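## Task

Three robots start in separate rooms: r1 in the decontamination room, r2 in the clean workroom, r3 in the sterile store. The connecting doors are locked, but every dividing wall has an open service window. Move the steel instrument cassette from the decontamination room table onto the sterile store bench, using any number of robots. At the end no gripper may be holding it, every robot must have backed away, and the cassette must rest there unsupported. The task fails if any robot tips over or finishes leaning.

## Robot and tools

ROBOTS. r1, r2 and r3 are identical Hello Robot Stretch 3 units: a two-wheel differential base (0.33 m long, 0.34 m wide) with a passive rear omni wheel, a mast carrying a lift, and a telescoping arm that reaches out to the robot's RIGHT side. The base cannot strafe; to move the gripper forward or back you drive the base. Turning in place pivots about the drive-wheel midpoint, 0.05 m behind the front edge. With arm retracted and wrist folded, the robot sweeps a 0.28 m radius circle when turning; an unfolded level wrist reaches beyond it. Robots can only reach other rooms' objects through the service windows, so a handover across windows is expected.

FRAMES. Each robot reports in its own base frame: origin on the floor between the drive wheels, x forward, y left, z up. hand_pose is in this frame, at the closed-fingertip point; with wrist joints at zero its x axis points up, y back toward the mast, z to the rear. Odometry frame = base frame at scene start. base_odometry counts wheel turns only (slip counts as motion); heading is positive left, -3.142 to 3.142. Robots do not share a frame, so judge their relative positions only from images, lidar_m, wrist_depth_mm and head_depth_mm.

execute_actions. Argument "actions": a list holding exactly one action object, or empty (empty just returns state and pictures). The action maps robot names "r1", "r2", "r3" to that robot's commands; all listed motions start together. Per robot:
- "base": exactly one of {"translate_m": d} (drive straight by d metres relative to where the base last reported itself, forward positive, range -1 to 1) or {"rotate_rad": d} (turn in place by d radians relative to current heading, left/counter-clockwise positive, range -3.2 to 3.2).
- "joints": absolute targets by name: lift_m 0 to 1.1 (arm height on mast); arm_m 0 to 0.52 (extension); wrist_yaw_rad -1.345 to 4.42 (0 along the arm, positive swings toward the front, 3.0 folds over the base); wrist_pitch_rad -1.57 to 0.451 (0 level, negative tips fingers down); wrist_roll_rad -2.911 to 2.911 (0 fingers side by side); gripper_m -0.089 to 0.179 (larger is wider; the real fingertip gap is 0.007 m less when nearly shut, 0.025 m less when wide open, and zero below 0.007); head_pan_rad -3.953 to 1.73 (0 forward, positive left, -1.57 looks along the arm); head_tilt_rad -1.53 to 0.419 (negative looks down). Done tolerances: ±0.004 for lift, arm and gripper, ±0.02 for yaw, roll and head, ±0.05 for pitch.
- "contact_limits": {"arm_m": n}, n a motor effort percent 1 to 100; the arm stops with contact_stop at about that effort (negative when retracting). It caps the arm's holding force until the next action; too small stops it immediately.
Optional "cameras": list of names such as r2_wrist_camera, or "all"; omitted/null means all, [] none. Unknown keys or out-of-range numbers reject the whole call. An action lasts at most 15 s. Omitted joints or robots may still be pushing toward old targets without the status saying so. If a result reports a stop, later calls in that same reply are skipped.

wait: {"seconds": 0 to 10}; commands nothing, returns state and images. zoom_image: {"camera": name, "region": [x0, y0, x1, y1]} in pixels of that camera's latest full image, top-left origin, at most 504 by 504. finished_scene: {"scene": current scene number}; irreversible, reports success. Answering with no tool call ends everything.

RESULTS. base_status/joint_status: how each motion of the last action ended. "done" for the base means the wheels turned the commanded amount, even if slipping. "off_target": stopped short, may still push. After contact_stop, time_out or torque_fault the old target is dropped; arm and lift go slack after a contact_stop until commanded again (a slack lift can sink under load or be pushed up by closing fingers). on_its_own describes uncommanded joints; "held at" is the target, not the position. motor_effort: percent of max, positive toward higher joint values, peak in brackets; readings carry fixed and random errors. Positive wheel effort pushes forward. base_tilt in degrees (forward/right positive, up to ~4 degrees fixed bias). turned_by_wheels and turned_by_imu: rotation since the last result. lidar_m: 12 distances from base origin, 30-degree sectors, 1st straight ahead, counter-clockwise (4th left, 7th behind, 10th right), plane 0.17 m up, range 0.15 to 12 m, "-" for nothing; sees other robots and table legs, not tabletops or glass; own parts can block sectors 5, 6, 9, 10 when the lift is low. wrist_depth_mm (45 to 1000) and head_depth_mm (280 to 4000, sideways image) are 7x7 median depth grids from top left.

CAMERAS. head_camera and nav_camera move with head pan/tilt; wrist_camera rides the gripper. The calibration lists K, distortion and T_world_to_cam (base frame to camera) per camera; expect small offsets, larger for the wrist camera.

SPEED. Full speed (0.30 m/s, 1.9 rad/s) only with lift_m under 0.30, arm_m under 0.03 and wrist_yaw_rad over 2.54; otherwise 0.10 m/s and 0.63 rad/s.

GRIPPER. Grip by commanding gripper_m below the object's width; release by commanding at least 0.02 above where contact began. Readings do not confirm a grasp. Over-squeezing triggers a stall guard; send a new value to regrip.

CAUTIONS. Fold or unfold the wrist only with lift_m 0.32 to 0.95, pitch -0.4, roll near 0; once folded, lift may go down to 0.25. If yaw is below -0.4, keep pitch at -0.5 or lower. Any hard squeeze between two robots fails the run; once bases touch, even millimetres more is too much. Object contact does not count. Robots do not wait on each other, and equal drive commands can differ by up to 2.5 cm per metre, which matters if two robots hold one load. Pushing on something rigid with the gripper above about 0.45 m can tip a robot; a repeat push after a contact_stop is riskier. Driving while gripping or hooking something fixed, or snagging furniture (worst in reverse), can tip it: back out in small steps, free the gripper, lower lift to about 0.2 if it stays leaning. Wrist servos forced hard for seconds switch off for 10 s (torque_fault). The base, wrist and head have no contact stop. Loose objects may occasionally get nudged. Avoid drops, slams and hard pushes; shorter robot motion time is better. The scene continues while you think; robots hold the last command meanwhile.

Each tool is called after "Emit:" as name(argument=value, ...) on one line, values as JSON.

## Session

Emit:
execute_actions(actions=[], cameras=["r1_nav_camera","r2_nav_camera","r3_nav_camera"])

Scene clock: 0.00 s.
r1.base_odometry: x=+0.000 y=+0.000 heading=+0.000 (m, m, rad; r1's odometry frame)
r1.turned_by_wheels: +0.000 (rad since the last result)
r1.turned_by_imu: +0.000 (rad since the last result)
r1.base_tilt: forward=+0.4 right=-0.5 (deg)
r1.lidar_m: 0.97 1.56 1.56 1.82 3.15 0.86 1.23 1.22 1.23 0.97 0.84 0.84
r1.head_depth_mm: 862 866 870 871 874 876 879 / 938 939 943 947 950 951 953 / 1023 1030 1034 1034 1040 1039 1044 / 1127 1130 1133 1135 1139 1143 1152 / 1255 1259 1259 1268 1273 1274 1280 / 1390 1399 1420 1426 1435 1443 1453 / 1580 1583 1594 1605 1612 1622 1633
r1.base_status: not commanded
r1.joint_positions: lift_m=+0.307 arm_m=+0.001 wrist_yaw_rad=+2.914 wrist_pitch_rad=-0.570 wrist_roll_rad=+0.009 gripper_m=+0.037 head_pan_rad=+0.004 head_tilt_rad=-0.014
r1.joint_status: not commanded
r1.motor_effort: left_wheel=+1 right_wheel=+0 lift_m=+31 arm_m=+0 wrist_yaw_rad=+0 wrist_pitch_rad=+6 wrist_roll_rad=+0 gripper_m=+0 head_pan_rad=+0 head_tilt_rad=+1 (%)
r1.hand_pose: x=+0.0245 y=+0.0513 z=+0.2874 quat_wxyz=(+0.276, +0.699, +0.120, +0.649) (m; r1's base frame)
r1.wrist_depth_mm: - - - - - - - / 870 932 942 972 985 - - / 716 - 747 766 785 799 811 / 615 - 625 632 650 646 671 / 522 517 556 552 554 564 570 / 468 - - 477 498 495 496 / - - - 428 424 436 439
r2.base_odometry: x=+0.000 y=+0.000 heading=+0.000 (m, m, rad; r2's odometry frame)
r2.turned_by_wheels: +0.000 (rad since the last result)
r2.turned_by_imu: +0.000 (rad since the last result)
r2.base_tilt: forward=+0.8 right=+0.0 (deg)
r2.lidar_m: 1.58 1.55 1.62 2.28 2.60 1.81 1.37 1.33 1.40 2.00 2.21 2.09
r2.head_depth_mm: 1962 2117 2106 2124 2124 2096 2073 / 1933 1977 1974 1983 1955 1966 1929 / 1826 1862 1825 1833 1832 1828 1813 / 1744 1731 1732 1727 1724 1712 1701 / 1638 1632 1627 1619 1621 1608 1606 / 1536 1538 1537 1536 1526 1522 1518 / 1463 1456 1460 1454 1446 1445 1441
r2.base_status: not commanded
r2.joint_positions: lift_m=+0.481 arm_m=+0.000 wrist_yaw_rad=+2.916 wrist_pitch_rad=-0.335 wrist_roll_rad=+0.011 gripper_m=+0.037 head_pan_rad=-0.014 head_tilt_rad=+0.011
r2.joint_status: not commanded
r2.motor_effort: left_wheel=+0 right_wheel=-1 lift_m=+27 arm_m=+0 wrist_yaw_rad=+1 wrist_pitch_rad=+7 wrist_roll_rad=+0 gripper_m=+0 head_pan_rad=+0 head_tilt_rad=+2 (%)
r2.hand_pose: x=+0.0310 y=+0.0832 z=+0.5129 quat_wxyz=(+0.196, +0.710, +0.038, +0.676) (m; r2's base frame)
r2.wrist_depth_mm: - - - - - - - / - - - - - - - / - - - - - - - / - - - - - - - / - - - - - - 985 / 840 807 - 824 - 822 824 / 698 705 690 709 682 689 695
r3.base_odometry: x=+0.000 y=+0.000 heading=+0.000 (m, m, rad; r3's odometry frame)
r3.turned_by_wheels: +0.000 (rad since the last result)
r3.turned_by_imu: +0.000 (rad since the last result)
r3.base_tilt: forward=-0.5 right=-0.8 (deg)
r3.lidar_m: 3.02 1.84 1.61 1.35 0.82 0.73 0.73 0.87 1.20 1.20 1.29 0.97
r3.head_depth_mm: 2059 3215 3801 3832 3753 3018 2071 / 2038 3165 3886 3962 3988 3089 2126 / 2016 3184 - - - 3184 2111 / 2013 3069 - - - 3143 2142 / 2016 2878 3961 3912 3813 3180 2172 / 1965 2939 3157 3096 3047 2910 2190 / 1777 2603 2620 2628 2590 2556 2210
r3.base_status: not commanded
r3.joint_positions: lift_m=+0.335 arm_m=-0.003 wrist_yaw_rad=+2.927 wrist_pitch_rad=-0.510 wrist_roll_rad=+0.019 gripper_m=+0.037 head_pan_rad=+0.014 head_tilt_rad=-0.002
r3.joint_status: not commanded
r3.motor_effort: left_wheel=+0 right_wheel=+0 lift_m=+19 arm_m=+0 wrist_yaw_rad=+0 wrist_pitch_rad=+4 wrist_roll_rad=+0 gripper_m=-1 head_pan_rad=+0 head_tilt_rad=+3 (%)
r3.hand_pose: x=+0.0238 y=+0.0646 z=+0.3272 quat_wxyz=(+0.252, +0.705, +0.102, +0.655) (m; r3's base frame)
r3.wrist_depth_mm: - - - - - - - / 787 - - - - - - / 754 - 810 809 859 850 871 / 663 - 683 700 685 702 722 / 564 570 - 580 592 601 614 / 501 516 - 511 520 522 530 / - - - 453 460 463 474
pictures: r1_nav_camera (sideways: a quarter turn counterclockwise sets it upright), r2_nav_camera (sideways: a quarter turn counterclockwise sets it upright), r3_nav_camera (sideways: a quarter turn counterclockwise sets it upright)
Images, in order (width x height): r1_nav_camera 672x504, r2_nav_camera 672x504, r3_nav_camera 672x504.

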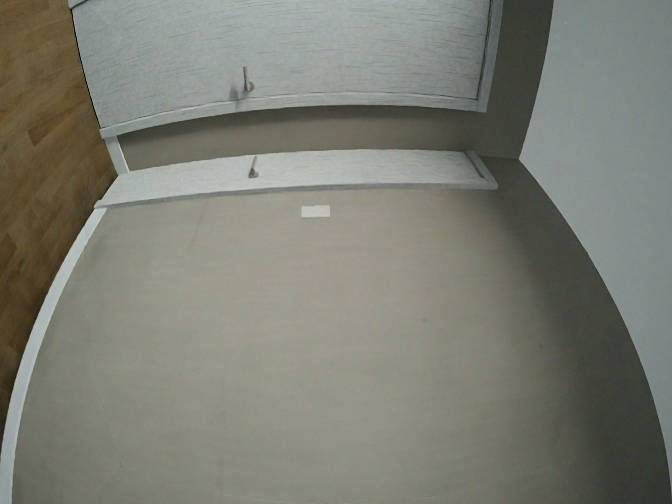

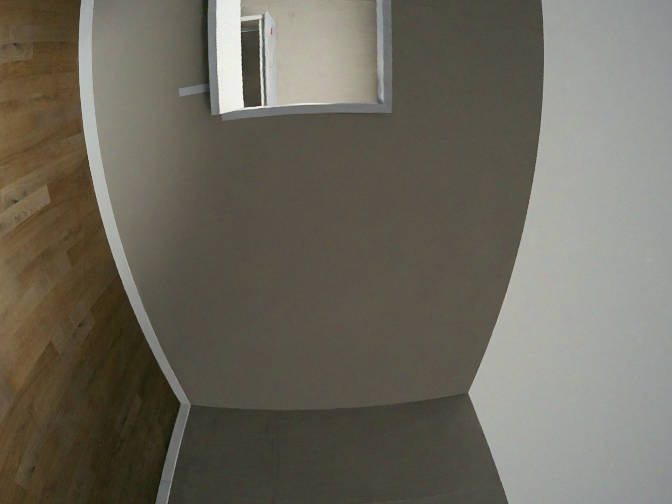

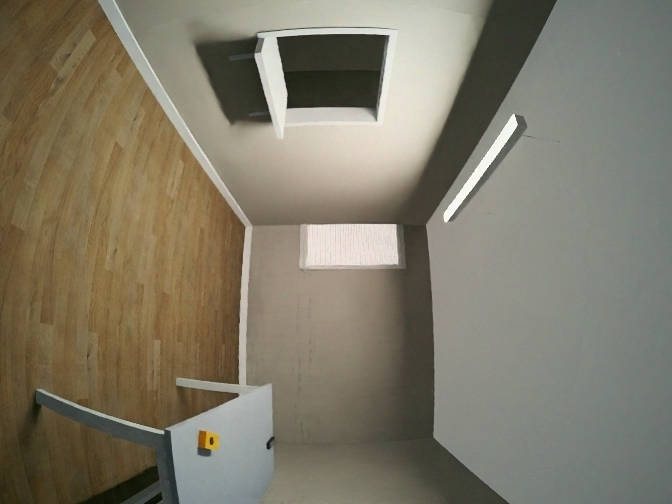

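Look around with r1.

Emit:
execute_actions(actions=[{"r1":{"joints":{"head_pan_rad":1.7,"head_tilt_rad":-0.5}},"r2":{"joints":{"head_pan_rad":-2.5,"head_tilt_rad":-0.3}}}], cameras=["r1_nav_camera","r2_nav_camera"])

Emit:
execute_actions(actions=[{"r1":{"joints":{"head_pan_rad":-2.5,"head_tilt_rad":-0.5}}}], cameras=["r1_nav_camera"])

Scene clock: 4.10 s.
r1.base_odometry: x=+0.000 y=+0.000 heading=+0.000 (m, m, rad; r1's odometry frame)
r1.turned_by_wheels: +0.000 (rad since the last result)
r1.turned_by_imu: +0.000 (rad since the last result)
r1.base_tilt: forward=+0.3 right=-0.6 (deg)
r1.lidar_m: 0.97 1.56 1.56 1.83 3.13 0.85 1.23 1.23 1.23 0.97 0.84 0.83
r1.head_depth_mm: - - 1866 2009 2005 1616 1350 / - - 2081 2248 1997 1609 1345 / 2128 2226 2337 2444 1981 1602 1336 / 2245 2440 2685 2587 1967 1595 1334 / 2535 2798 3074 2569 1973 1591 1335 / 2920 3297 3477 2558 1968 1588 1328 / 3486 3817 3680 2542 2018 - -
r1.base_status: not commanded
r1.joint_positions: lift_m=+0.307 arm_m=+0.001 wrist_yaw_rad=+2.914 wrist_pitch_rad=-0.570 wrist_roll_rad=+0.009 gripper_m=+0.037 head_pan_rad=+1.693 head_tilt_rad=-0.494
r1.joint_status: all done
r1.motor_effort: left_wheel=+1(0) right_wheel=+0(0) lift_m=+31(31) arm_m=+0(0) wrist_yaw_rad=+0(0) wrist_pitch_rad=+5(6) wrist_roll_rad=+0(0) gripper_m=+0(0) head_pan_rad=+3(47) head_tilt_rad=-3(24) (%)
r1.hand_pose: x=+0.0245 y=+0.0513 z=+0.2874 quat_wxyz=(+0.276, +0.699, +0.120, +0.649) (m; r1's base frame)
r1.wrist_depth_mm: - - - - - - - / 865 958 942 961 - - - / 727 - 741 773 776 775 807 / 600 - 635 647 650 662 671 / 532 524 557 555 567 563 571 / 475 - - 481 485 484 492 / - - - 432 418 434 435
r2.base_odometry: x=+0.000 y=+0.000 heading=+0.000 (m, m, rad; r2's odometry frame)
r2.turned_by_wheels: +0.000 (rad since the last result)
r2.turned_by_imu: +0.000 (rad since the last result)
r2.base_tilt: forward=+0.7 right=-0.1 (deg)
r2.lidar_m: 1.58 1.54 1.63 2.28 2.60 1.80 1.37 1.33 1.40 2.00 2.21 2.09
r2.head_depth_mm: 1098 3765 - 1385 1391 1488 1487 / 1110 3801 - 1404 1419 1515 1491 / 1129 3800 3465 1387 1437 1550 1502 / 1146 1214 1290 1361 1461 1568 1500 / 1162 1225 1298 1400 1484 1600 1508 / 1185 1250 1329 1410 1505 1627 1512 / 1194 1259 1343 1440 1551 1655 1512
r2.base_status: not commanded
r2.joint_positions: lift_m=+0.481 arm_m=+0.000 wrist_yaw_rad=+2.916 wrist_pitch_rad=-0.335 wrist_roll_rad=+0.011 gripper_m=+0.037 head_pan_rad=-2.493 head_tilt_rad=-0.296
r2.joint_status: all done
r2.motor_effort: left_wheel=+0(1) right_wheel=-1(0) lift_m=+27(28) arm_m=+0(0) wrist_yaw_rad=+0(0) wrist_pitch_rad=+7(7) wrist_roll_rad=+1(1) gripper_m=-1(0) head_pan_rad=-3(41) head_tilt_rad=-2(36) (%)
r2.hand_pose: x=+0.0310 y=+0.0832 z=+0.5129 quat_wxyz=(+0.196, +0.710, +0.038, +0.676) (m; r2's base frame)
r2.wrist_depth_mm: - - - - - - - / - - - - - - - / - - - - - - - / - - - - - - - / - - - 994 - 975 983 / 817 836 - 792 - 826 817 / 692 698 700 688 684 686 674
r3.base_odometry: x=+0.000 y=+0.000 heading=+0.000 (m, m, rad; r3's odometry frame)
r3.turned_by_wheels: +0.000 (rad since the last result)
r3.turned_by_imu: +0.001 (rad since the last result)
r3.base_tilt: forward=-0.4 right=-0.8 (deg)
r3.lidar_m: 3.03 1.83 1.61 1.35 0.82 0.73 0.73 0.87 1.20 1.20 1.29 0.97
r3.head_depth_mm: 2059 3204 3798 3787 3858 3072 2101 / 2039 3236 3893 3815 3945 3082 2122 / 2023 3199 - - - 3160 2128 / 2022 3108 - - - 3243 2171 / 1993 2849 3964 3970 3906 3200 2166 / 1957 2942 3153 3127 3045 2914 2200 / 1767 2585 2628 2609 2547 2545 2210
r3.base_status: not commanded
r3.joint_positions: lift_m=+0.335 arm_m=-0.003 wrist_yaw_rad=+2.927 wrist_pitch_rad=-0.510 wrist_roll_rad=+0.019 gripper_m=+0.037 head_pan_rad=+0.014 head_tilt_rad=-0.002
r3.joint_status: not commanded
r3.motor_effort: left_wheel=+0(1) right_wheel=-1(1) lift_m=+19(19) arm_m=+0(0) wrist_yaw_rad=+0(0) wrist_pitch_rad=+3(3) wrist_roll_rad=+0(0) gripper_m=-1(0) head_pan_rad=+0(0) head_tilt_rad=+2(3) (%)
r3.hand_pose: x=+0.0238 y=+0.0646 z=+0.3272 quat_wxyz=(+0.252, +0.705, +0.102, +0.655) (m; r3's base frame)
r3.wrist_depth_mm: - - - - - - - / 781 - - - - - - / 766 - 822 831 841 857 866 / 649 - 690 678 689 706 740 / 558 573 - 589 604 614 622 / 495 517 - 515 525 524 532 / - - - 457 458 467 467
pictures: r1_nav_camera (sideways: a quarter turn counterclockwise sets it upright), r2_nav_camera (sideways: a quarter turn counterclockwise sets it upright)
camera_calibration (this result's frames):
r1_nav_camera: T_world_to_cam=[[-0.0455264, 0.436504, 0.89855, -1.12766], [0.996078, 0.088153, 0.00764428, 0.0398829], [-0.0758731, 0.895373, -0.438805, 0.52899], [0, 0, 0, 1]] pos_world=[-0.0509289, 0.0150699, 1.24508]
r2_nav_camera: T_world_to_cam=[[-0.212982, -0.116872, 0.970041, -1.21338], [-0.589466, 0.807152, -0.0321759, 0.0967724], [-0.77921, -0.578659, -0.240801, 0.279258], [0, 0, 0, 1]] pos_world=[0.0162161, -0.0583255, 1.24739]
Images, in order (width x height): r1_nav_camera 672x504, r2_nav_camera 672x504.

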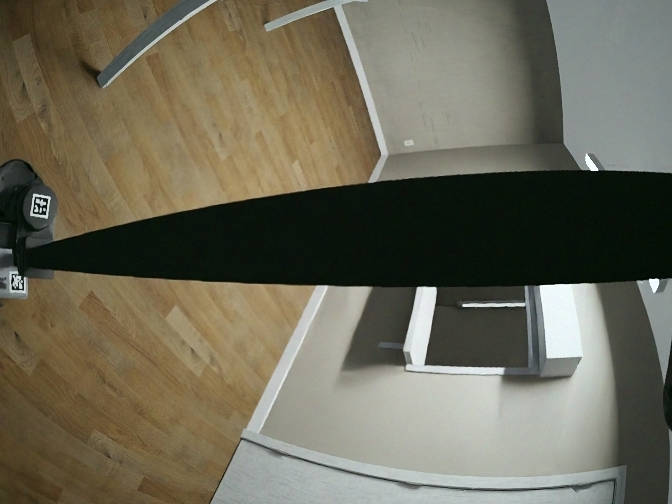

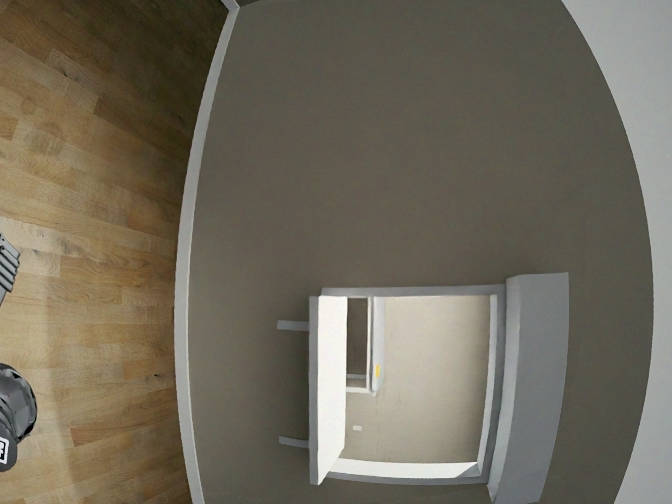

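Scene clock: 6.40 s.
r1.base_odometry: x=+0.000 y=+0.000 heading=+0.000 (m, m, rad; r1's odometry frame)
r1.turned_by_wheels: +0.000 (rad since the last result)
r1.turned_by_imu: +0.000 (rad since the last result)
r1.base_tilt: forward=+0.4 right=-0.5 (deg)
r1.lidar_m: 0.97 1.56 1.56 1.83 3.16 0.86 1.23 1.23 1.22 0.97 0.84 0.84
r1.head_depth_mm: 1100 1196 1323 1471 1669 1606 1352 / 1085 1184 1301 1452 1633 1605 1343 / 1073 1170 1287 1433 1606 1606 1341 / 1060 1156 1267 1407 1577 1590 1335 / 1045 1137 1251 1382 1554 1583 1334 / 1034 1122 1235 1365 1523 1583 1331 / 1023 1110 1216 1342 1494 1576 1328
r1.base_status: not commanded
r1.joint_positions: lift_m=+0.307 arm_m=+0.001 wrist_yaw_rad=+2.914 wrist_pitch_rad=-0.570 wrist_roll_rad=+0.009 gripper_m=+0.037 head_pan_rad=-2.493 head_tilt_rad=-0.494
r1.joint_status: all done
r1.motor_effort: left_wheel=+0(0) right_wheel=+0(0) lift_m=+31(31) arm_m=-1(1) wrist_yaw_rad=+0(0) wrist_pitch_rad=+6(6) wrist_roll_rad=+0(0) gripper_m=-1(0) head_pan_rad=-4(45) head_tilt_rad=-2(2) (%)
r1.hand_pose: x=+0.0245 y=+0.0513 z=+0.2874 quat_wxyz=(+0.276, +0.699, +0.120, +0.649) (m; r1's base frame)
r1.wrist_depth_mm: - - - - - - - / 890 993 920 979 990 - - / 706 - 746 768 781 811 812 / 611 - 628 657 645 663 674 / 529 522 567 555 556 563 557 / 478 - - 484 490 490 498 / - - - 436 420 437 439
r2.base_odometry: x=+0.000 y=+0.000 heading=+0.000 (m, m, rad; r2's odometry frame)
r2.turned_by_wheels: +0.000 (rad since the last result)
r2.turned_by_imu: +0.000 (rad since the last result)
r2.base_tilt: forward=+0.9 right=-0.1 (deg)
r2.lidar_m: 1.58 1.54 1.62 2.28 2.60 1.80 1.37 1.33 1.41 2.00 2.21 2.09
r2.head_depth_mm: 1097 3827 3941 1382 1393 1491 1491 / 1106 3880 - 1399 1410 1514 1496 / 1122 3832 3527 1380 1441 1546 1509 / 1146 1211 1290 1370 1464 1561 1501 / 1164 1233 1306 1392 1495 1598 1507 / 1174 1251 1324 1414 1523 1631 1511 / 1197 1271 1339 1436 1536 1653 1516
r2.base_status: not commanded
r2.joint_positions: lift_m=+0.481 arm_m=+0.000 wrist_yaw_rad=+2.916 wrist_pitch_rad=-0.335 wrist_roll_rad=+0.011 gripper_m=+0.037 head_pan_rad=-2.493 head_tilt_rad=-0.296
r2.joint_status: not commanded
r2.motor_effort: left_wheel=+1(0) right_wheel=+0(0) lift_m=+27(27) arm_m=+0(0) wrist_yaw_rad=+0(0) wrist_pitch_rad=+7(8) wrist_roll_rad=+0(1) gripper_m=+2(0) head_pan_rad=-3(3) head_tilt_rad=-2(2) (%)
r2.hand_pose: x=+0.0310 y=+0.0832 z=+0.5129 quat_wxyz=(+0.196, +0.710, +0.038, +0.676) (m; r2's base frame)
r2.wrist_depth_mm: - - - - - - - / - - - - - - - / - - - - - - - / - - - - - - - / - - - - - 983 989 / 841 846 - 798 - 815 832 / 694 692 683 702 699 688 687
r3.base_odometry: x=+0.000 y=+0.000 heading=+0.000 (m, m, rad; r3's odometry frame)
r3.turned_by_wheels: +0.000 (rad since the last result)
r3.turned_by_imu: +0.000 (rad since the last result)
r3.base_tilt: forward=-0.5 right=-0.7 (deg)
r3.lidar_m: 3.04 1.83 1.61 1.36 0.82 0.73 0.73 0.87 1.20 1.20 1.29 0.96
r3.head_depth_mm: 2044 3224 3769 3828 3859 3063 2102 / 2039 3246 3892 3862 3945 3132 2122 / 2046 3167 - - - 3154 2153 / 2026 3072 - - - 3181 2146 / 1989 2860 3993 3874 3933 3190 2151 / 1968 2918 3185 3095 3071 2907 2187 / 1790 2571 2626 2626 2547 2546 2230
r3.base_status: not commanded
r3.joint_positions: lift_m=+0.335 arm_m=-0.003 wrist_yaw_rad=+2.927 wrist_pitch_rad=-0.510 wrist_roll_rad=+0.019 gripper_m=+0.037 head_pan_rad=+0.014 head_tilt_rad=-0.002
r3.joint_status: not commanded
r3.motor_effort: left_wheel=+0(0) right_wheel=-1(1) lift_m=+19(19) arm_m=+0(0) wrist_yaw_rad=+0(1) wrist_pitch_rad=+3(4) wrist_roll_rad=+0(0) gripper_m=-1(0) head_pan_rad=+1(0) head_tilt_rad=+2(2) (%)
r3.hand_pose: x=+0.0238 y=+0.0646 z=+0.3272 quat_wxyz=(+0.252, +0.705, +0.102, +0.655) (m; r3's base frame)
r3.wrist_depth_mm: - - - - - - - / 810 - - - - - - / 759 - 815 814 848 870 886 / 657 - 682 688 696 705 723 / 562 569 - 590 596 591 609 / 485 502 - 518 522 532 528 / - - - 466 458 462 469
pictures: r1_nav_camera (sideways: a quarter turn counterclockwise sets it upright)
camera_calibration (this result's frames):
r1_nav_camera: T_world_to_cam=[[-0.354626, -0.258994, 0.898422, -1.12561], [-0.57705, 0.816673, 0.00765405, 0.0494663], [-0.7357, -0.51572, -0.439066, 0.533354], [0, 0, 0, 1]] pos_world=[0.0217623, -0.0568627, 1.24507]
Images, in order (width x height): r1_nav_camera 672x504.

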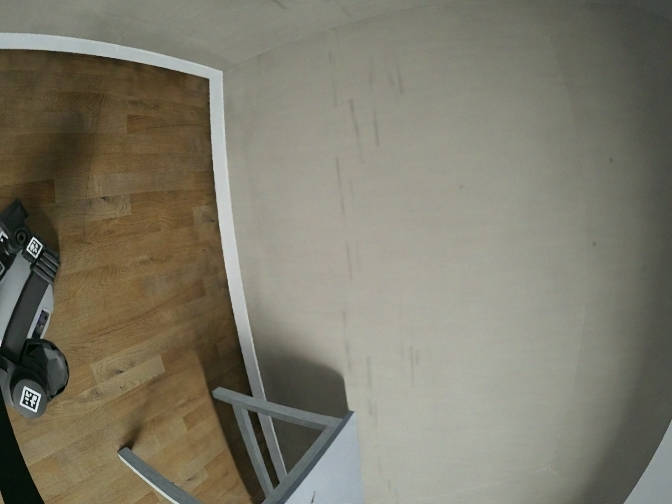

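Emit:
execute_actions(actions=[{"r1":{"base":{"rotate_rad":2.4},"joints":{"head_pan_rad":0,"head_tilt_rad":-0.5}}}], cameras=["r1_nav_camera"])

Scene clock: 14.00 s.
r1.base_odometry: x=+0.000 y=+0.000 heading=+2.400 (m, m, rad; r1's odometry frame)
r1.turned_by_wheels: +2.400 (rad since the last result)
r1.turned_by_imu: +2.416 (rad since the last result)
r1.base_tilt: forward=+0.4 right=-0.5 (deg)
r1.lidar_m: 2.24 0.86 1.23 1.22 1.14 0.86 0.84 0.88 1.25 1.56 1.66 2.34
r1.head_depth_mm: 3463 3707 3895 2633 2016 1607 1349 / 3439 3718 3820 2616 1990 1615 1340 / 3447 3797 3801 2603 1990 1602 1340 / 3438 3744 3804 2601 1977 1599 1333 / 3455 3766 3127 2527 1958 1582 1328 / 3496 3707 1531 2280 1958 1548 1299 / 3428 3394 1515 1051 1021 1467 1306
r1.base_status: done
r1.joint_positions: lift_m=+0.307 arm_m=+0.001 wrist_yaw_rad=+2.914 wrist_pitch_rad=-0.570 wrist_roll_rad=+0.009 gripper_m=+0.037 head_pan_rad=-0.007 head_tilt_rad=-0.494
r1.joint_status: all done
r1.motor_effort: left_wheel=-2(7) right_wheel=+2(5) lift_m=+31(31) arm_m=-1(1) wrist_yaw_rad=+0(0) wrist_pitch_rad=+6(6) wrist_roll_rad=+0(0) gripper_m=+0(0) head_pan_rad=+4(47) head_tilt_rad=-3(2) (%)
r1.hand_pose: x=+0.0245 y=+0.0513 z=+0.2874 quat_wxyz=(+0.276, +0.699, +0.120, +0.649) (m; r1's base frame)
r1.wrist_depth_mm: - - - - - - - / 863 937 942 974 - - - / 720 - 745 774 787 795 836 / 600 - 636 643 648 657 672 / 526 516 562 546 551 561 569 / 475 - - 483 504 491 488 / - - - 428 419 435 434
r2.base_odometry: x=+0.000 y=+0.000 heading=+0.000 (m, m, rad; r2's odometry frame)
r2.turned_by_wheels: +0.000 (rad since the last result)
r2.turned_by_imu: +0.001 (rad since the last result)
r2.base_tilt: forward=+0.8 right=+0.0 (deg)
r2.lidar_m: 1.58 1.54 1.62 2.28 2.60 1.80 1.37 1.33 1.40 1.99 2.21 2.09
r2.head_depth_mm: 1093 3813 3894 1388 1389 1494 1489 / 1103 3864 - 1398 1423 1512 1496 / 1125 3766 3483 1381 1438 1544 1494 / 1145 1208 1287 1373 1463 1565 1503 / 1160 1225 1310 1398 1492 1599 1510 / 1175 1248 1319 1408 1517 1628 1510 / 1197 1272 1341 1432 1533 1652 1525
r2.base_status: not commanded
r2.joint_positions: lift_m=+0.481 arm_m=+0.000 wrist_yaw_rad=+2.916 wrist_pitch_rad=-0.335 wrist_roll_rad=+0.011 gripper_m=+0.037 head_pan_rad=-2.493 head_tilt_rad=-0.296
r2.joint_status: not commanded
r2.motor_effort: left_wheel=+0(1) right_wheel=-1(0) lift_m=+27(27) arm_m=+0(0) wrist_yaw_rad=+1(1) wrist_pitch_rad=+7(7) wrist_roll_rad=+0(0) gripper_m=+0(0) head_pan_rad=-3(3) head_tilt_rad=-2(3) (%)
r2.hand_pose: x=+0.0310 y=+0.0832 z=+0.5129 quat_wxyz=(+0.196, +0.710, +0.038, +0.676) (m; r2's base frame)
r2.wrist_depth_mm: - - - - - - - / - - - - - - - / - - - - - - - / - - - - - - - / - - - 999 - - - / 820 832 - 804 - 799 811 / 703 700 702 680 688 701 680
r3.base_odometry: x=+0.000 y=+0.000 heading=+0.000 (m, m, rad; r3's odometry frame)
r3.turned_by_wheels: +0.000 (rad since the last result)
r3.turned_by_imu: +0.001 (rad since the last result)
r3.base_tilt: forward=-0.4 right=-0.8 (deg)
r3.lidar_m: 3.02 1.83 1.61 1.36 0.82 0.73 0.73 0.87 1.20 1.20 1.29 0.96
r3.head_depth_mm: 2062 3283 3764 3839 3806 3037 2093 / 2068 3190 3862 3887 - 3066 2111 / 2033 3118 - - - 3131 2135 / 1999 3124 - - - 3169 2184 / 1985 2807 3997 3938 3863 3247 2177 / 1990 2936 3196 3127 3049 2888 2184 / 1788 2584 2587 2557 2584 2545 2198
r3.base_status: not commanded
r3.joint_positions: lift_m=+0.335 arm_m=-0.003 wrist_yaw_rad=+2.927 wrist_pitch_rad=-0.510 wrist_roll_rad=+0.019 gripper_m=+0.037 head_pan_rad=+0.014 head_tilt_rad=-0.002
r3.joint_status: not commanded
r3.motor_effort: left_wheel=+0(0) right_wheel=-1(0) lift_m=+19(19) arm_m=+0(0) wrist_yaw_rad=+0(0) wrist_pitch_rad=+4(4) wrist_roll_rad=+0(0) gripper_m=-1(1) head_pan_rad=-1(0) head_tilt_rad=+2(2) (%)
r3.hand_pose: x=+0.0238 y=+0.0646 z=+0.3272 quat_wxyz=(+0.252, +0.705, +0.102, +0.655) (m; r3's base frame)
r3.wrist_depth_mm: - - - - - - - / 782 - - - - - - / 762 - 799 819 828 892 882 / 658 - 676 696 703 700 728 / 571 571 - 583 600 609 613 / 494 513 - 507 522 524 535 / - - - 454 459 476 470
pictures: r1_nav_camera (sideways: a quarter turn counterclockwise sets it upright)
camera_calibration (this result's frames):
r1_nav_camera: T_world_to_cam=[[0.439096, -0.011037, 0.898373, -1.13039], [-0.0407819, -0.999139, 0.00765788, 0.0461901], [0.897514, -0.0399999, -0.439167, 0.523524], [0, 0, 0, 1]] pos_world=[0.0283618, 0.0546151, 1.24507]
Images, in order (width x height): r1_nav_camera 672x504.

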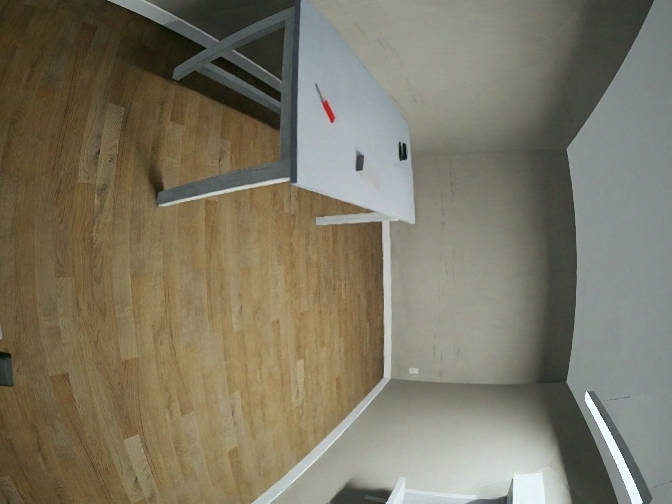

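Emit:
execute_actions(actions=[{"r1":{"base":{"rotate_rad":3.14},"joints":{"lift_m":0.9,"head_pan_rad":-1.57,"head_tilt_rad":-0.7}}}], cameras=[])

Emit:
execute_actions(actions=[{"r1":{"base":{"translate_m":-1},"joints":{"wrist_pitch_rad":-0.4}}}], cameras=[])

Emit:
execute_actions(actions=[{"r1":{"base":{"translate_m":-0.3},"joints":{"wrist_yaw_rad":0,"gripper_m":0.15}}}], cameras=["r1_nav_camera"])

Scene clock: 24.23 s.
r1.base_odometry: x=+0.000 y=+0.000 heading=-0.743 (m, m, rad; r1's odometry frame)
r1.turned_by_wheels: +3.140 (rad since the last result)
r1.turned_by_imu: +3.161 (rad since the last result)
r1.base_tilt: forward=+0.4 right=-0.5 (deg)
r1.lidar_m: 0.84 0.88 1.25 1.56 1.66 2.37 2.24 0.86 1.23 1.22 1.14 0.86
r1.head_depth_mm: 1055 1179 1344 1557 1682 - 1162 / 1061 1190 1358 1575 1672 - 1169 / 1071 1203 1367 1588 1631 - - / 1074 1205 1382 1603 1627 - - / 1081 1215 1387 1612 1654 - 1165 / 1090 1224 1400 1639 1613 1413 1184 / 1099 1238 1409 1654 1605 1373 1200
r1.base_status: done
r1.joint_positions: lift_m=+0.900 arm_m=+0.001 wrist_yaw_rad=+2.914 wrist_pitch_rad=-0.572 wrist_roll_rad=+0.009 gripper_m=+0.037 head_pan_rad=-1.563 head_tilt_rad=-0.691
r1.joint_status: all done
r1.motor_effort: left_wheel=-2(6) right_wheel=+2(5) lift_m=+34(35) arm_m=-1(1) wrist_yaw_rad=+0(0) wrist_pitch_rad=+6(6) wrist_roll_rad=+0(0) gripper_m=+0(1) head_pan_rad=-4(45) head_tilt_rad=-3(16) (%)
r1.hand_pose: x=+0.0244 y=+0.0511 z=+0.8797 quat_wxyz=(+0.276, +0.699, +0.120, +0.649) (m; r1's base frame)
r1.wrist_depth_mm: - - - - - - 887 / - - - - - - 873 / - - - - - - 882 / - - - - - - 903 / - - - - - - 877 / - - - - - - 944 / 991 971 - - - - 912
r2.base_odometry: x=+0.000 y=+0.000 heading=+0.000 (m, m, rad; r2's odometry frame)
r2.turned_by_wheels: +0.000 (rad since the last result)
r2.turned_by_imu: +0.001 (rad since the last result)
r2.base_tilt: forward=+0.8 right=+0.1 (deg)
r2.lidar_m: 1.58 1.54 1.63 2.29 2.60 1.80 1.37 1.33 1.40 1.99 2.20 2.09
r2.head_depth_mm: 1098 3771 3935 1382 1393 1475 1494 / 1111 3810 - 1403 1418 1517 1485 / 1124 3804 3522 1378 1441 1545 1500 / 1151 1216 1280 1373 1466 1570 1504 / 1165 1226 1301 1391 1485 1606 1506 / 1175 1251 1326 1413 1523 1634 1509 / 1191 1269 1348 1438 1545 1658 1518
r2.base_status: not commanded
r2.joint_positions: lift_m=+0.481 arm_m=+0.000 wrist_yaw_rad=+2.916 wrist_pitch_rad=-0.335 wrist_roll_rad=+0.011 gripper_m=+0.037 head_pan_rad=-2.493 head_tilt_rad=-0.296
r2.joint_status: not commanded
r2.motor_effort: left_wheel=+0(0) right_wheel=+0(0) lift_m=+27(27) arm_m=+0(0) wrist_yaw_rad=+1(1) wrist_pitch_rad=+7(8) wrist_roll_rad=+0(0) gripper_m=+0(1) head_pan_rad=-3(3) head_tilt_rad=-2(2) (%)
r2.hand_pose: x=+0.0310 y=+0.0832 z=+0.5129 quat_wxyz=(+0.196, +0.710, +0.038, +0.676) (m; r2's base frame)
r2.wrist_depth_mm: - - - - - - - / - - - - - - - / - - - - - - - / - - - - - - - / - - - - - 959 - / 829 828 - 793 - 818 808 / 712 714 693 695 681 675 685
r3.base_odometry: x=+0.000 y=+0.000 heading=+0.000 (m, m, rad; r3's odometry frame)
r3.turned_by_wheels: +0.000 (rad since the last result)
r3.turned_by_imu: +0.001 (rad since the last result)
r3.base_tilt: forward=-0.4 right=-0.8 (deg)
r3.lidar_m: 3.01 1.83 1.60 1.36 0.82 0.72 0.73 0.86 1.20 1.20 1.29 0.96
r3.head_depth_mm: 2051 3281 3782 3742 3850 3034 2100 / 2050 3244 3875 3908 3978 3027 2114 / 2031 3182 - - - 3128 2118 / 2002 3078 - - - 3178 2151 / 1994 2866 3955 3923 3873 3242 2169 / 1959 2948 3180 3092 3112 2913 2165 / 1777 2573 2643 2606 2568 2522 2199
r3.base_status: not commanded
r3.joint_positions: lift_m=+0.335 arm_m=-0.003 wrist_yaw_rad=+2.927 wrist_pitch_rad=-0.510 wrist_roll_rad=+0.019 gripper_m=+0.037 head_pan_rad=+0.014 head_tilt_rad=-0.002
r3.joint_status: not commanded
r3.motor_effort: left_wheel=-1(0) right_wheel=+0(1) lift_m=+19(19) arm_m=+0(0) wrist_yaw_rad=+0(0) wrist_pitch_rad=+3(4) wrist_roll_rad=+0(0) gripper_m=-1(0) head_pan_rad=+0(0) head_tilt_rad=+2(2) (%)
r3.hand_pose: x=+0.0238 y=+0.0646 z=+0.3272 quat_wxyz=(+0.252, +0.705, +0.102, +0.655) (m; r3's base frame)
r3.wrist_depth_mm: - - - - - - - / 783 - - - - - - / 771 - 820 839 847 866 887 / 640 - 690 691 703 701 705 / 556 570 - 585 600 600 619 / 493 510 - 507 520 516 528 / - - - 457 458 462 475
pictures: none
No camera images: the call's "cameras" was empty. Leave "cameras" out to get every camera's image.

Scene clock: 35.40 s.
r1.base_odometry: x=-0.736 y=+0.677 heading=-0.743 (m, m, rad; r1's odometry frame)
r1.turned_by_wheels: +0.000 (rad since the last result)
r1.turned_by_imu: -0.010 (rad since the last result)
r1.base_tilt: forward=+0.4 right=-0.5 (deg)
r1.lidar_m: 1.83 1.93 1.67 1.62 1.71 2.40 1.25 1.22 0.92 0.89 0.29 1.74
r1.head_depth_mm: 1022 1142 1014 804 692 - 480 / 1026 1150 1012 801 680 - 489 / 1031 1155 1007 800 663 - - / 1036 1166 1000 797 662 - - / 1041 1173 997 793 676 - 494 / 1048 1178 1291 791 657 574 504 / 1053 1186 1354 1574 688 560 508
r1.base_status: done
r1.joint_positions: lift_m=+0.900 arm_m=+0.001 wrist_yaw_rad=+2.914 wrist_pitch_rad=-0.419 wrist_roll_rad=+0.009 gripper_m=+0.037 head_pan_rad=-1.563 head_tilt_rad=-0.691
r1.joint_status: all done
r1.motor_effort: left_wheel=+0(7) right_wheel=+1(1) lift_m=+35(34) arm_m=-1(0) wrist_yaw_rad=+0(0) wrist_pitch_rad=+8(8) wrist_roll_rad=+0(0) gripper_m=+0(1) head_pan_rad=-4(4) head_tilt_rad=-3(3) (%)
r1.hand_pose: x=+0.0293 y=+0.0724 z=+0.9123 quat_wxyz=(+0.225, +0.707, +0.067, +0.668) (m; r1's base frame)
r1.wrist_depth_mm: - - - - - - - / - - - - - - - / - - - - - - - / - - - - - - - / - - - - - - - / - - - - - - - / - - - - - - -
r2.base_odometry: x=+0.000 y=+0.000 heading=+0.000 (m, m, rad; r2's odometry frame)
r2.turned_by_wheels: +0.000 (rad since the last result)
r2.turned_by_imu: +0.001 (rad since the last result)
r2.base_tilt: forward=+1.0 right=+0.0 (deg)
r2.lidar_m: 1.58 1.54 1.62 2.27 2.60 1.80 1.37 1.33 1.41 1.99 2.20 2.09
r2.head_depth_mm: 1095 3785 3948 1390 1386 1505 1488 / 1107 3835 - 1406 1420 1515 1497 / 1121 3818 3492 1387 1448 1540 1492 / 1144 1210 1284 1357 1463 1568 1503 / 1164 1231 1306 1393 1490 1610 1501 / 1182 1247 1316 1410 1520 1633 1511 / 1191 1262 1349 1432 1547 1657 1516
r2.base_status: not commanded
r2.joint_positions: lift_m=+0.481 arm_m=+0.000 wrist_yaw_rad=+2.916 wrist_pitch_rad=-0.335 wrist_roll_rad=+0.011 gripper_m=+0.037 head_pan_rad=-2.493 head_tilt_rad=-0.296
r2.joint_status: not commanded
r2.motor_effort: left_wheel=+0(1) right_wheel=-1(1) lift_m=+28(27) arm_m=+0(0) wrist_yaw_rad=+0(0) wrist_pitch_rad=+8(7) wrist_roll_rad=+0(0) gripper_m=+0(0) head_pan_rad=-3(3) head_tilt_rad=-2(2) (%)
r2.hand_pose: x=+0.0310 y=+0.0832 z=+0.5129 quat_wxyz=(+0.196, +0.710, +0.038, +0.676) (m; r2's base frame)
r2.wrist_depth_mm: - - - - - - - / - - - - - - - / - - - - - - - / - - - - - - - / - - - 993 - - - / 860 815 - 784 - 812 789 / 696 698 711 698 693 680 701
r3.base_odometry: x=+0.000 y=+0.000 heading=+0.000 (m, m, rad; r3's odometry frame)
r3.turned_by_wheels: +0.000 (rad since the last result)
r3.turned_by_imu: +0.001 (rad since the last result)
r3.base_tilt: forward=-0.4 right=-0.7 (deg)
r3.lidar_m: 3.04 1.83 1.60 1.36 0.82 0.73 0.73 0.87 1.20 1.20 1.29 0.96
r3.head_depth_mm: 2059 3221 3775 3811 3858 3014 2105 / 2055 3186 3830 3957 - 3124 2123 / 2039 3155 - - - 3135 2140 / 2012 3105 - - - 3117 2154 / 1991 2842 3981 3887 3916 3194 2193 / 1968 2961 3174 3133 3116 2947 2199 / 1794 2561 2645 2585 2578 2521 2202
r3.base_status: not commanded
r3.joint_positions: lift_m=+0.335 arm_m=-0.003 wrist_yaw_rad=+2.927 wrist_pitch_rad=-0.510 wrist_roll_rad=+0.019 gripper_m=+0.037 head_pan_rad=+0.014 head_tilt_rad=-0.002
r3.joint_status: not commanded
r3.motor_effort: left_wheel=+0(0) right_wheel=-1(1) lift_m=+19(19) arm_m=+0(0) wrist_yaw_rad=+0(1) wrist_pitch_rad=+3(4) wrist_roll_rad=+0(0) gripper_m=+0(1) head_pan_rad=+0(0) head_tilt_rad=+2(3) (%)
r3.hand_pose: x=+0.0238 y=+0.0646 z=+0.3272 quat_wxyz=(+0.252, +0.705, +0.102, +0.655) (m; r3's base frame)
r3.wrist_depth_mm: - - - - - - - / 797 - - - - - - / 754 - 817 823 826 852 867 / 640 - 677 683 691 715 712 / 563 556 - 581 604 604 617 / 492 511 - 517 518 529 531 / - - - 458 460 469 472
pictures: none
No camera images: the call's "cameras" was empty. Leave "cameras" out to get every camera's image.

Scene clock: 39.63 s.
r1.base_odometry: x=-0.957 y=+0.880 heading=-0.743 (m, m, rad; r1's odometry frame)
r1.turned_by_wheels: +0.000 (rad since the last result)
r1.turned_by_imu: -0.003 (rad since the last result)
r1.base_tilt: forward=+0.3 right=-0.5 (deg)
r1.lidar_m: 2.13 2.21 1.68 1.63 1.71 2.41 0.95 0.97 0.90 0.88 0.92 0.51
r1.head_depth_mm: 1008 1135 1016 806 693 - - / 1016 1135 1011 803 667 - - / 1020 1147 1004 798 - - - / 1025 1149 1003 794 - - 501 / 1030 1158 998 794 645 552 493 / 1032 1167 994 789 656 562 499 / 1043 1173 988 788 656 560 499
r1.base_status: done
r1.joint_positions: lift_m=+0.900 arm_m=+0.001 wrist_yaw_rad=+0.002 wrist_pitch_rad=-0.418 wrist_roll_rad=+0.009 gripper_m=+0.150 head_pan_rad=-1.563 head_tilt_rad=-0.691
r1.joint_status: all done
r1.motor_effort: left_wheel=+0(6) right_wheel=+1(2) lift_m=+34(35) arm_m=-1(1) wrist_yaw_rad=-1(2) wrist_pitch_rad=+8(8) wrist_roll_rad=+0(0) gripper_m=+0(87) head_pan_rad=-4(4) head_tilt_rad=-3(4) (%)
r1.hand_pose: x=-0.0212 y=-0.3705 z=+0.9125 quat_wxyz=(+0.689, +0.147, -0.694, -0.147) (m; r1's base frame)
r1.wrist_depth_mm: 894 874 860 848 811 819 816 / 971 930 918 907 906 905 860 / 627 626 628 641 681 695 708 / 471 476 497 499 508 533 539 / 386 410 398 407 415 431 425 / 333 329 336 342 351 - 360 / 277 287 289 294 299 292 308
r2.base_odometry: x=+0.000 y=+0.000 heading=+0.000 (m, m, rad; r2's odometry frame)
r2.turned_by_wheels: +0.000 (rad since the last result)
r2.turned_by_imu: +0.000 (rad since the last result)
r2.base_tilt: forward=+0.9 right=+0.0 (deg)
r2.lidar_m: 1.58 1.54 1.63 2.28 2.60 1.80 1.37 1.33 1.40 1.99 2.20 2.10
r2.head_depth_mm: 1095 3741 3913 1391 1389 1484 1487 / 1105 3831 - 1399 1419 1511 1495 / 1125 3742 3498 1380 1435 1535 1499 / 1151 1210 1282 1365 1457 1577 1497 / 1168 1229 1307 1384 1481 1597 1504 / 1175 1242 1331 1411 1515 1631 1514 / 1196 1264 1349 1435 1535 1666 1518
r2.base_status: not commanded
r2.joint_positions: lift_m=+0.481 arm_m=+0.000 wrist_yaw_rad=+2.916 wrist_pitch_rad=-0.335 wrist_roll_rad=+0.011 gripper_m=+0.037 head_pan_rad=-2.493 head_tilt_rad=-0.296
r2.joint_status: not commanded
r2.motor_effort: left_wheel=+1(0) right_wheel=+0(0) lift_m=+27(27) arm_m=+0(0) wrist_yaw_rad=+1(0) wrist_pitch_rad=+7(8) wrist_roll_rad=+1(0) gripper_m=-1(0) head_pan_rad=-3(3) head_tilt_rad=-2(3) (%)
r2.hand_pose: x=+0.0310 y=+0.0832 z=+0.5129 quat_wxyz=(+0.196, +0.710, +0.038, +0.676) (m; r2's base frame)
r2.wrist_depth_mm: - - - - - - - / - - - - - - - / - - - - - - - / - - - - - - - / - - - - - 993 993 / 836 827 - 794 - 813 798 / 697 703 684 697 680 677 684
r3.base_odometry: x=+0.000 y=+0.000 heading=+0.000 (m, m, rad; r3's odometry frame)
r3.turned_by_wheels: +0.000 (rad since the last result)
r3.turned_by_imu: +0.001 (rad since the last result)
r3.base_tilt: forward=-0.5 right=-0.8 (deg)
r3.lidar_m: 3.02 1.83 1.61 1.36 0.82 0.73 0.73 0.87 1.20 1.20 1.29 0.97
r3.head_depth_mm: 2049 3221 3776 3881 3855 3069 2086 / 2044 3203 3934 3984 3983 3050 2102 / 2046 3173 - - - 3134 2157 / 2026 3129 - - - 3122 2177 / 1995 2851 - 3940 3901 3184 2189 / 1966 2932 3147 3086 3047 2891 2154 / 1775 2592 2628 2606 2567 2553 2230
r3.base_status: not commanded
r3.joint_positions: lift_m=+0.335 arm_m=-0.003 wrist_yaw_rad=+2.927 wrist_pitch_rad=-0.510 wrist_roll_rad=+0.019 gripper_m=+0.037 head_pan_rad=+0.014 head_tilt_rad=-0.002
r3.joint_status: not commanded
r3.motor_effort: left_wheel=+0(0) right_wheel=-1(1) lift_m=+19(19) arm_m=+0(0) wrist_yaw_rad=+0(2) wrist_pitch_rad=+4(3) wrist_roll_rad=+0(0) gripper_m=+0(1) head_pan_rad=+0(1) head_tilt_rad=+2(2) (%)
r3.hand_pose: x=+0.0238 y=+0.0646 z=+0.3272 quat_wxyz=(+0.252, +0.705, +0.102, +0.655) (m; r3's base frame)
r3.wrist_depth_mm: - - - - - - - / 771 - - - - - - / 759 - 809 811 857 871 870 / 666 - 672 685 694 718 717 / 568 564 - 584 602 596 617 / 498 512 - 512 515 523 538 / - - - 463 466 466 473
pictures: r1_nav_camera (sideways: a quarter turn counterclockwise sets it upright)
camera_calibration (this result's frames):
r1_nav_camera: T_world_to_cam=[[-0.00316973, -0.606865, 0.794798, -0.992631], [-0.999619, 0.0237088, 0.0141162, 0.0436338], [-0.0274104, -0.794451, -0.60671, 0.747153], [0, 0, 0, 1]] pos_world=[0.0609505, -0.00985144, 1.24163]
Images, in order (width x height): r1_nav_camera 672x504.

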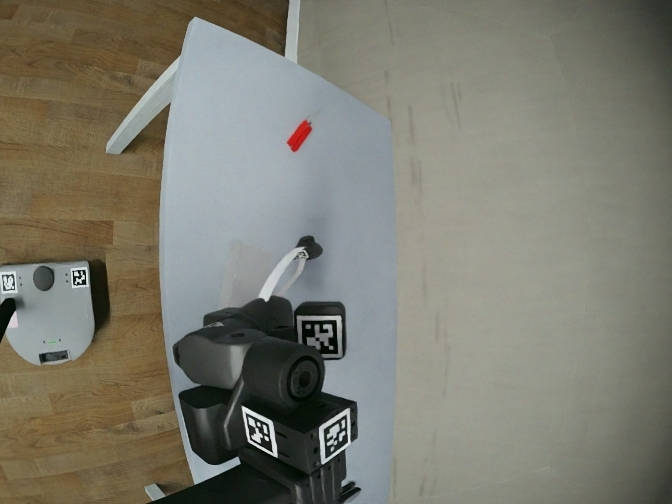

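Emit:
execute_actions(actions=[{"r1":{"joints":{"wrist_pitch_rad":-1.0}}}], cameras=["r1_wrist_camera"])

Scene clock: 42.90 s.
r1.base_odometry: x=-0.957 y=+0.880 heading=-0.743 (m, m, rad; r1's odometry frame)
r1.turned_by_wheels: +0.000 (rad since the last result)
r1.turned_by_imu: +0.000 (rad since the last result)
r1.base_tilt: forward=+0.4 right=-0.5 (deg)
r1.lidar_m: 2.13 2.21 1.68 1.63 1.71 2.41 0.96 0.97 0.90 0.88 0.92 0.51
r1.head_depth_mm: 1011 1132 1015 805 693 - - / 1016 1141 1011 801 681 - - / 1020 1145 1005 798 679 - - / 1026 1151 1001 796 678 541 - / 1033 1160 995 795 659 552 491 / 1038 1166 994 792 657 562 499 / 1040 1170 988 788 654 559 498
r1.base_status: not commanded
r1.joint_positions: lift_m=+0.900 arm_m=+0.001 wrist_yaw_rad=+0.002 wrist_pitch_rad=-1.005 wrist_roll_rad=+0.009 gripper_m=+0.150 head_pan_rad=-1.563 head_tilt_rad=-0.691
r1.joint_status: all done
r1.motor_effort: left_wheel=+0(0) right_wheel=+1(1) lift_m=+35(34) arm_m=-1(1) wrist_yaw_rad=-1(1) wrist_pitch_rad=+2(8) wrist_roll_rad=+0(0) gripper_m=+0(0) head_pan_rad=-4(4) head_tilt_rad=-3(3) (%)
r1.hand_pose: x=-0.0214 y=-0.2631 z=+0.8093 quat_wxyz=(+0.617, +0.340, -0.622, -0.342) (m; r1's base frame)
r1.wrist_depth_mm: 285 286 289 289 292 296 294 / 263 263 226 268 272 273 274 / 244 245 210 212 213 252 255 / 230 230 226 200 198 205 238 / 215 220 217 216 199 218 222 / 204 204 204 207 207 - 209 / 189 192 194 195 195 195 199
r2.base_odometry: x=+0.000 y=+0.000 heading=+0.000 (m, m, rad; r2's odometry frame)
r2.turned_by_wheels: +0.000 (rad since the last result)
r2.turned_by_imu: +0.000 (rad since the last result)
r2.base_tilt: forward=+0.8 right=+0.0 (deg)
r2.lidar_m: 1.59 1.54 1.63 2.29 2.59 1.80 1.37 1.33 1.40 2.00 2.21 2.09
r2.head_depth_mm: 1091 3795 - 1393 1386 1486 1488 / 1109 3860 - 1404 1406 1510 1491 / 1127 3799 3513 1386 1434 1540 1501 / 1146 1212 1281 1364 1468 1579 1506 / 1161 1232 1303 1392 1492 1606 1514 / 1179 1244 1320 1410 1518 1634 1510 / 1188 1265 1337 1430 1530 1670 1513
r2.base_status: not commanded
r2.joint_positions: lift_m=+0.481 arm_m=+0.000 wrist_yaw_rad=+2.916 wrist_pitch_rad=-0.335 wrist_roll_rad=+0.011 gripper_m=+0.037 head_pan_rad=-2.493 head_tilt_rad=-0.296
r2.joint_status: not commanded
r2.motor_effort: left_wheel=+0(0) right_wheel=+0(0) lift_m=+27(27) arm_m=+0(0) wrist_yaw_rad=+1(0) wrist_pitch_rad=+7(8) wrist_roll_rad=+0(0) gripper_m=-1(0) head_pan_rad=-3(3) head_tilt_rad=-2(2) (%)
r2.hand_pose: x=+0.0310 y=+0.0832 z=+0.5129 quat_wxyz=(+0.196, +0.710, +0.038, +0.676) (m; r2's base frame)
r2.wrist_depth_mm: - - - - - - - / - - - - - - - / - - - - - - - / - - - - - - - / - - - - - 985 975 / 838 835 - 799 - 812 821 / 721 691 701 699 706 693 679
r3.base_odometry: x=+0.000 y=+0.000 heading=+0.000 (m, m, rad; r3's odometry frame)
r3.turned_by_wheels: +0.000 (rad since the last result)
r3.turned_by_imu: +0.000 (rad since the last result)
r3.base_tilt: forward=-0.5 right=-0.6 (deg)
r3.lidar_m: 3.02 1.83 1.61 1.36 0.82 0.73 0.73 0.86 1.20 1.21 1.29 0.97
r3.head_depth_mm: 2071 3218 3759 3834 3785 3051 2083 / 2028 3185 3896 - 3939 3120 2116 / 2025 3162 - - - 3100 2149 / 2002 3127 - - - 3151 2150 / 1978 2835 - 3879 3781 3165 2180 / 1978 2913 3126 3164 3090 2944 2184 / 1777 2595 2625 2593 2569 2501 2204
r3.base_status: not commanded
r3.joint_positions: lift_m=+0.335 arm_m=-0.003 wrist_yaw_rad=+2.927 wrist_pitch_rad=-0.510 wrist_roll_rad=+0.019 gripper_m=+0.037 head_pan_rad=+0.014 head_tilt_rad=-0.002
r3.joint_status: not commanded
r3.motor_effort: left_wheel=+0(1) right_wheel=-1(1) lift_m=+19(19) arm_m=+0(0) wrist_yaw_rad=+1(0) wrist_pitch_rad=+3(4) wrist_roll_rad=+0(0) gripper_m=+0(1) head_pan_rad=+0(0) head_tilt_rad=+3(2) (%)
r3.hand_pose: x=+0.0238 y=+0.0646 z=+0.3272 quat_wxyz=(+0.252, +0.705, +0.102, +0.655) (m; r3's base frame)
r3.wrist_depth_mm: - - - - - - - / 817 - - - - - - / 759 - 827 831 842 858 863 / 645 - 685 685 703 717 712 / 563 565 - 586 598 611 600 / 489 518 - 514 515 527 530 / - - - 457 460 473 466
pictures: r1_wrist_camera
camera_calibration (this result's frames):
r1_wrist_camera: T_world_to_cam=[[-0.999309, -0.0330861, 0.0169344, -0.0419814], [-0.037056, 0.922233, -0.384854, 0.58386], [-0.0028842, -0.385215, -0.922822, 0.808483], [0, 0, 0, 1]] pos_world=[-0.0179851, -0.228404, 0.971497]
Images, in order (width x height): r1_wrist_camera 644x364.

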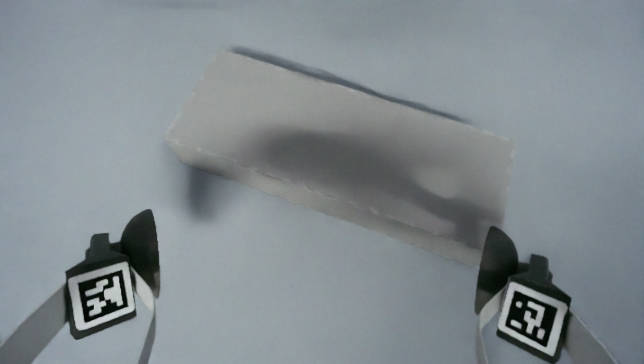

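Emit:
execute_actions(actions=[{"r1":{"joints":{"lift_m":1.0,"wrist_pitch_rad":-1.55,"wrist_roll_rad":1.25,"arm_m":0.15}}}], cameras=["r1_wrist_camera","r1_head_camera"])

Scene clock: 48.43 s.
r1.base_odometry: x=-0.957 y=+0.880 heading=-0.743 (m, m, rad; r1's odometry frame)
r1.turned_by_wheels: +0.000 (rad since the last result)
r1.turned_by_imu: +0.000 (rad since the last result)
r1.base_tilt: forward=+0.4 right=-0.5 (deg)
r1.lidar_m: 2.13 2.21 1.68 1.63 1.71 2.41 0.96 0.97 0.90 0.88 0.92 0.51
r1.head_depth_mm: 980 - - - 666 570 496 / 991 - - - 665 544 495 / 1020 - - - - 532 477 / 1029 1153 1004 - 611 542 493 / 1029 1158 994 815 658 552 492 / 1042 1167 994 791 657 562 499 / 1044 1175 988 788 656 561 498
r1.base_status: not commanded
r1.joint_positions: lift_m=+1.000 arm_m=+0.150 wrist_yaw_rad=+0.001 wrist_pitch_rad=-1.545 wrist_roll_rad=+1.245 gripper_m=+0.150 head_pan_rad=-1.563 head_tilt_rad=-0.692
r1.joint_status: all done
r1.motor_effort: left_wheel=+0(1) right_wheel=+1(1) lift_m=+34(34) arm_m=+4(3) wrist_yaw_rad=-1(1) wrist_pitch_rad=-2(3) wrist_roll_rad=+2(4) gripper_m=+0(0) head_pan_rad=-4(4) head_tilt_rad=-3(4) (%)
r1.hand_pose: x=-0.0216 y=-0.2771 z=+0.8818 quat_wxyz=(+0.117, +0.113, -0.706, -0.689) (m; r1's base frame)
r1.wrist_depth_mm: 269 268 263 261 257 255 940 / 275 275 270 235 265 972 989 / 282 280 245 244 271 979 957 / 290 285 250 275 274 - - / 297 260 257 285 285 - - / 307 304 298 291 - - - / 315 308 305 301 - - -
r2.base_odometry: x=+0.000 y=+0.000 heading=+0.000 (m, m, rad; r2's odometry frame)
r2.turned_by_wheels: +0.000 (rad since the last result)
r2.turned_by_imu: +0.000 (rad since the last result)
r2.base_tilt: forward=+0.8 right=+0.1 (deg)
r2.lidar_m: 1.58 1.54 1.63 2.29 2.60 1.80 1.37 1.33 1.40 1.99 2.20 2.09
r2.head_depth_mm: 1093 3794 3969 1398 1392 1487 1488 / 1105 3847 - 1396 1418 1514 1491 / 1123 3796 3495 1389 1436 1540 1500 / 1146 1211 1281 1361 1468 1566 1500 / 1165 1231 1302 1395 1482 1596 1504 / 1175 1240 1325 1410 1505 1624 1508 / 1193 1266 1343 1433 1551 1664 1518
r2.base_status: not commanded
r2.joint_positions: lift_m=+0.481 arm_m=+0.000 wrist_yaw_rad=+2.916 wrist_pitch_rad=-0.335 wrist_roll_rad=+0.011 gripper_m=+0.037 head_pan_rad=-2.493 head_tilt_rad=-0.296
r2.joint_status: not commanded
r2.motor_effort: left_wheel=+0(0) right_wheel=-1(0) lift_m=+28(27) arm_m=+0(0) wrist_yaw_rad=+1(1) wrist_pitch_rad=+7(7) wrist_roll_rad=+0(0) gripper_m=+0(1) head_pan_rad=-3(3) head_tilt_rad=-2(2) (%)
r2.hand_pose: x=+0.0310 y=+0.0832 z=+0.5129 quat_wxyz=(+0.196, +0.710, +0.038, +0.676) (m; r2's base frame)
r2.wrist_depth_mm: - - - - - - - / - - - - - - - / - - - - - - - / - - - - - - - / - - - 975 - 961 965 / 818 852 - 807 - 834 822 / 705 692 697 695 698 696 679
r3.base_odometry: x=+0.000 y=+0.000 heading=+0.000 (m, m, rad; r3's odometry frame)
r3.turned_by_wheels: +0.000 (rad since the last result)
r3.turned_by_imu: +0.001 (rad since the last result)
r3.base_tilt: forward=-0.5 right=-0.6 (deg)
r3.lidar_m: 3.04 1.84 1.61 1.35 0.82 0.73 0.73 0.87 1.20 1.20 1.29 0.96
r3.head_depth_mm: 2071 3188 3765 3770 3816 3041 2095 / 2045 3177 3971 3868 3967 3078 2111 / 2052 3104 - - - 3136 2135 / 2001 3041 - - - 3154 2170 / 1987 2809 3948 3903 3830 3235 2174 / 1968 2907 3187 3156 3091 2951 2207 / 1774 2558 2607 2619 2563 2525 2215
r3.base_status: not commanded
r3.joint_positions: lift_m=+0.335 arm_m=-0.003 wrist_yaw_rad=+2.927 wrist_pitch_rad=-0.510 wrist_roll_rad=+0.019 gripper_m=+0.037 head_pan_rad=+0.014 head_tilt_rad=-0.002
r3.joint_status: not commanded
r3.motor_effort: left_wheel=+0(1) right_wheel=-1(1) lift_m=+18(19) arm_m=+0(0) wrist_yaw_rad=+1(0) wrist_pitch_rad=+3(4) wrist_roll_rad=+0(0) gripper_m=-1(1) head_pan_rad=+0(0) head_tilt_rad=+3(2) (%)
r3.hand_pose: x=+0.0238 y=+0.0646 z=+0.3272 quat_wxyz=(+0.252, +0.705, +0.102, +0.655) (m; r3's base frame)
r3.wrist_depth_mm: - - - - - - - / 781 - - - - - - / 736 - 820 838 832 820 855 / 647 - 679 690 688 712 720 / 572 576 - 583 604 606 620 / 487 518 - 515 520 517 533 / - - - 459 457 474 465
pictures: r1_head_camera (sideways: a quarter turn clockwise sets it upright), r1_wrist_camera
camera_calibration (this result's frames):
r1_head_camera: T_world_to_cam=[[-0.0341599, 0.662847, -0.747975, 0.998895], [0.999311, 0.0335296, -0.0159249, 0.0200992], [0.0145235, -0.748004, -0.663535, 0.823237], [0, 0, 0, 1]] pos_world=[0.00208053, -0.0470038, 1.29372]
r1_wrist_camera: T_world_to_cam=[[-0.362402, 0.931639, -0.0267183, 0.27572], [0.918619, 0.361888, 0.158669, 0.0107444], [0.157491, 0.0329582, -0.98697, 1.04588], [0, 0, 0, 1]] pos_world=[-0.0746651, -0.29523, 1.03791]
Images, in order (width x height): r1_head_camera 896x504, r1_wrist_camera 644x364.

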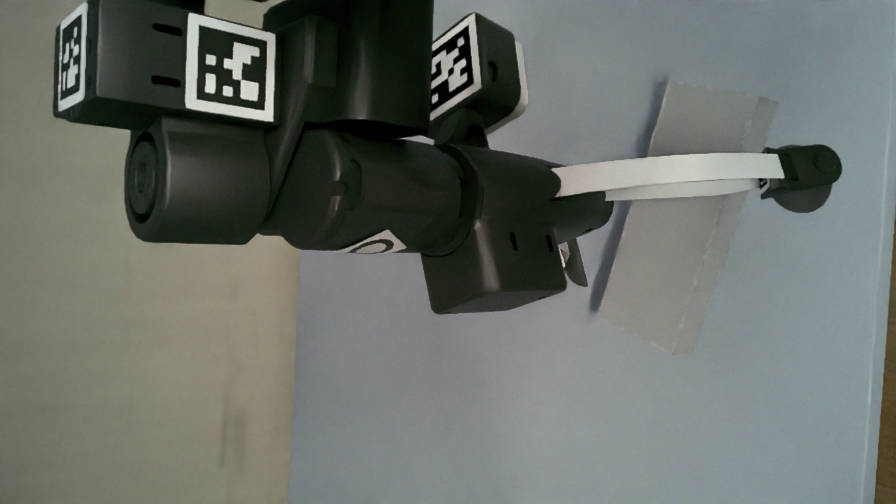

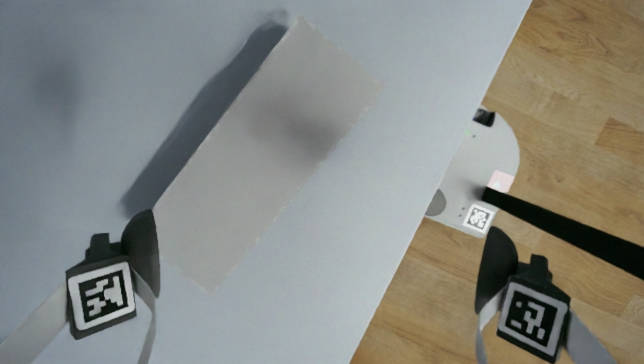

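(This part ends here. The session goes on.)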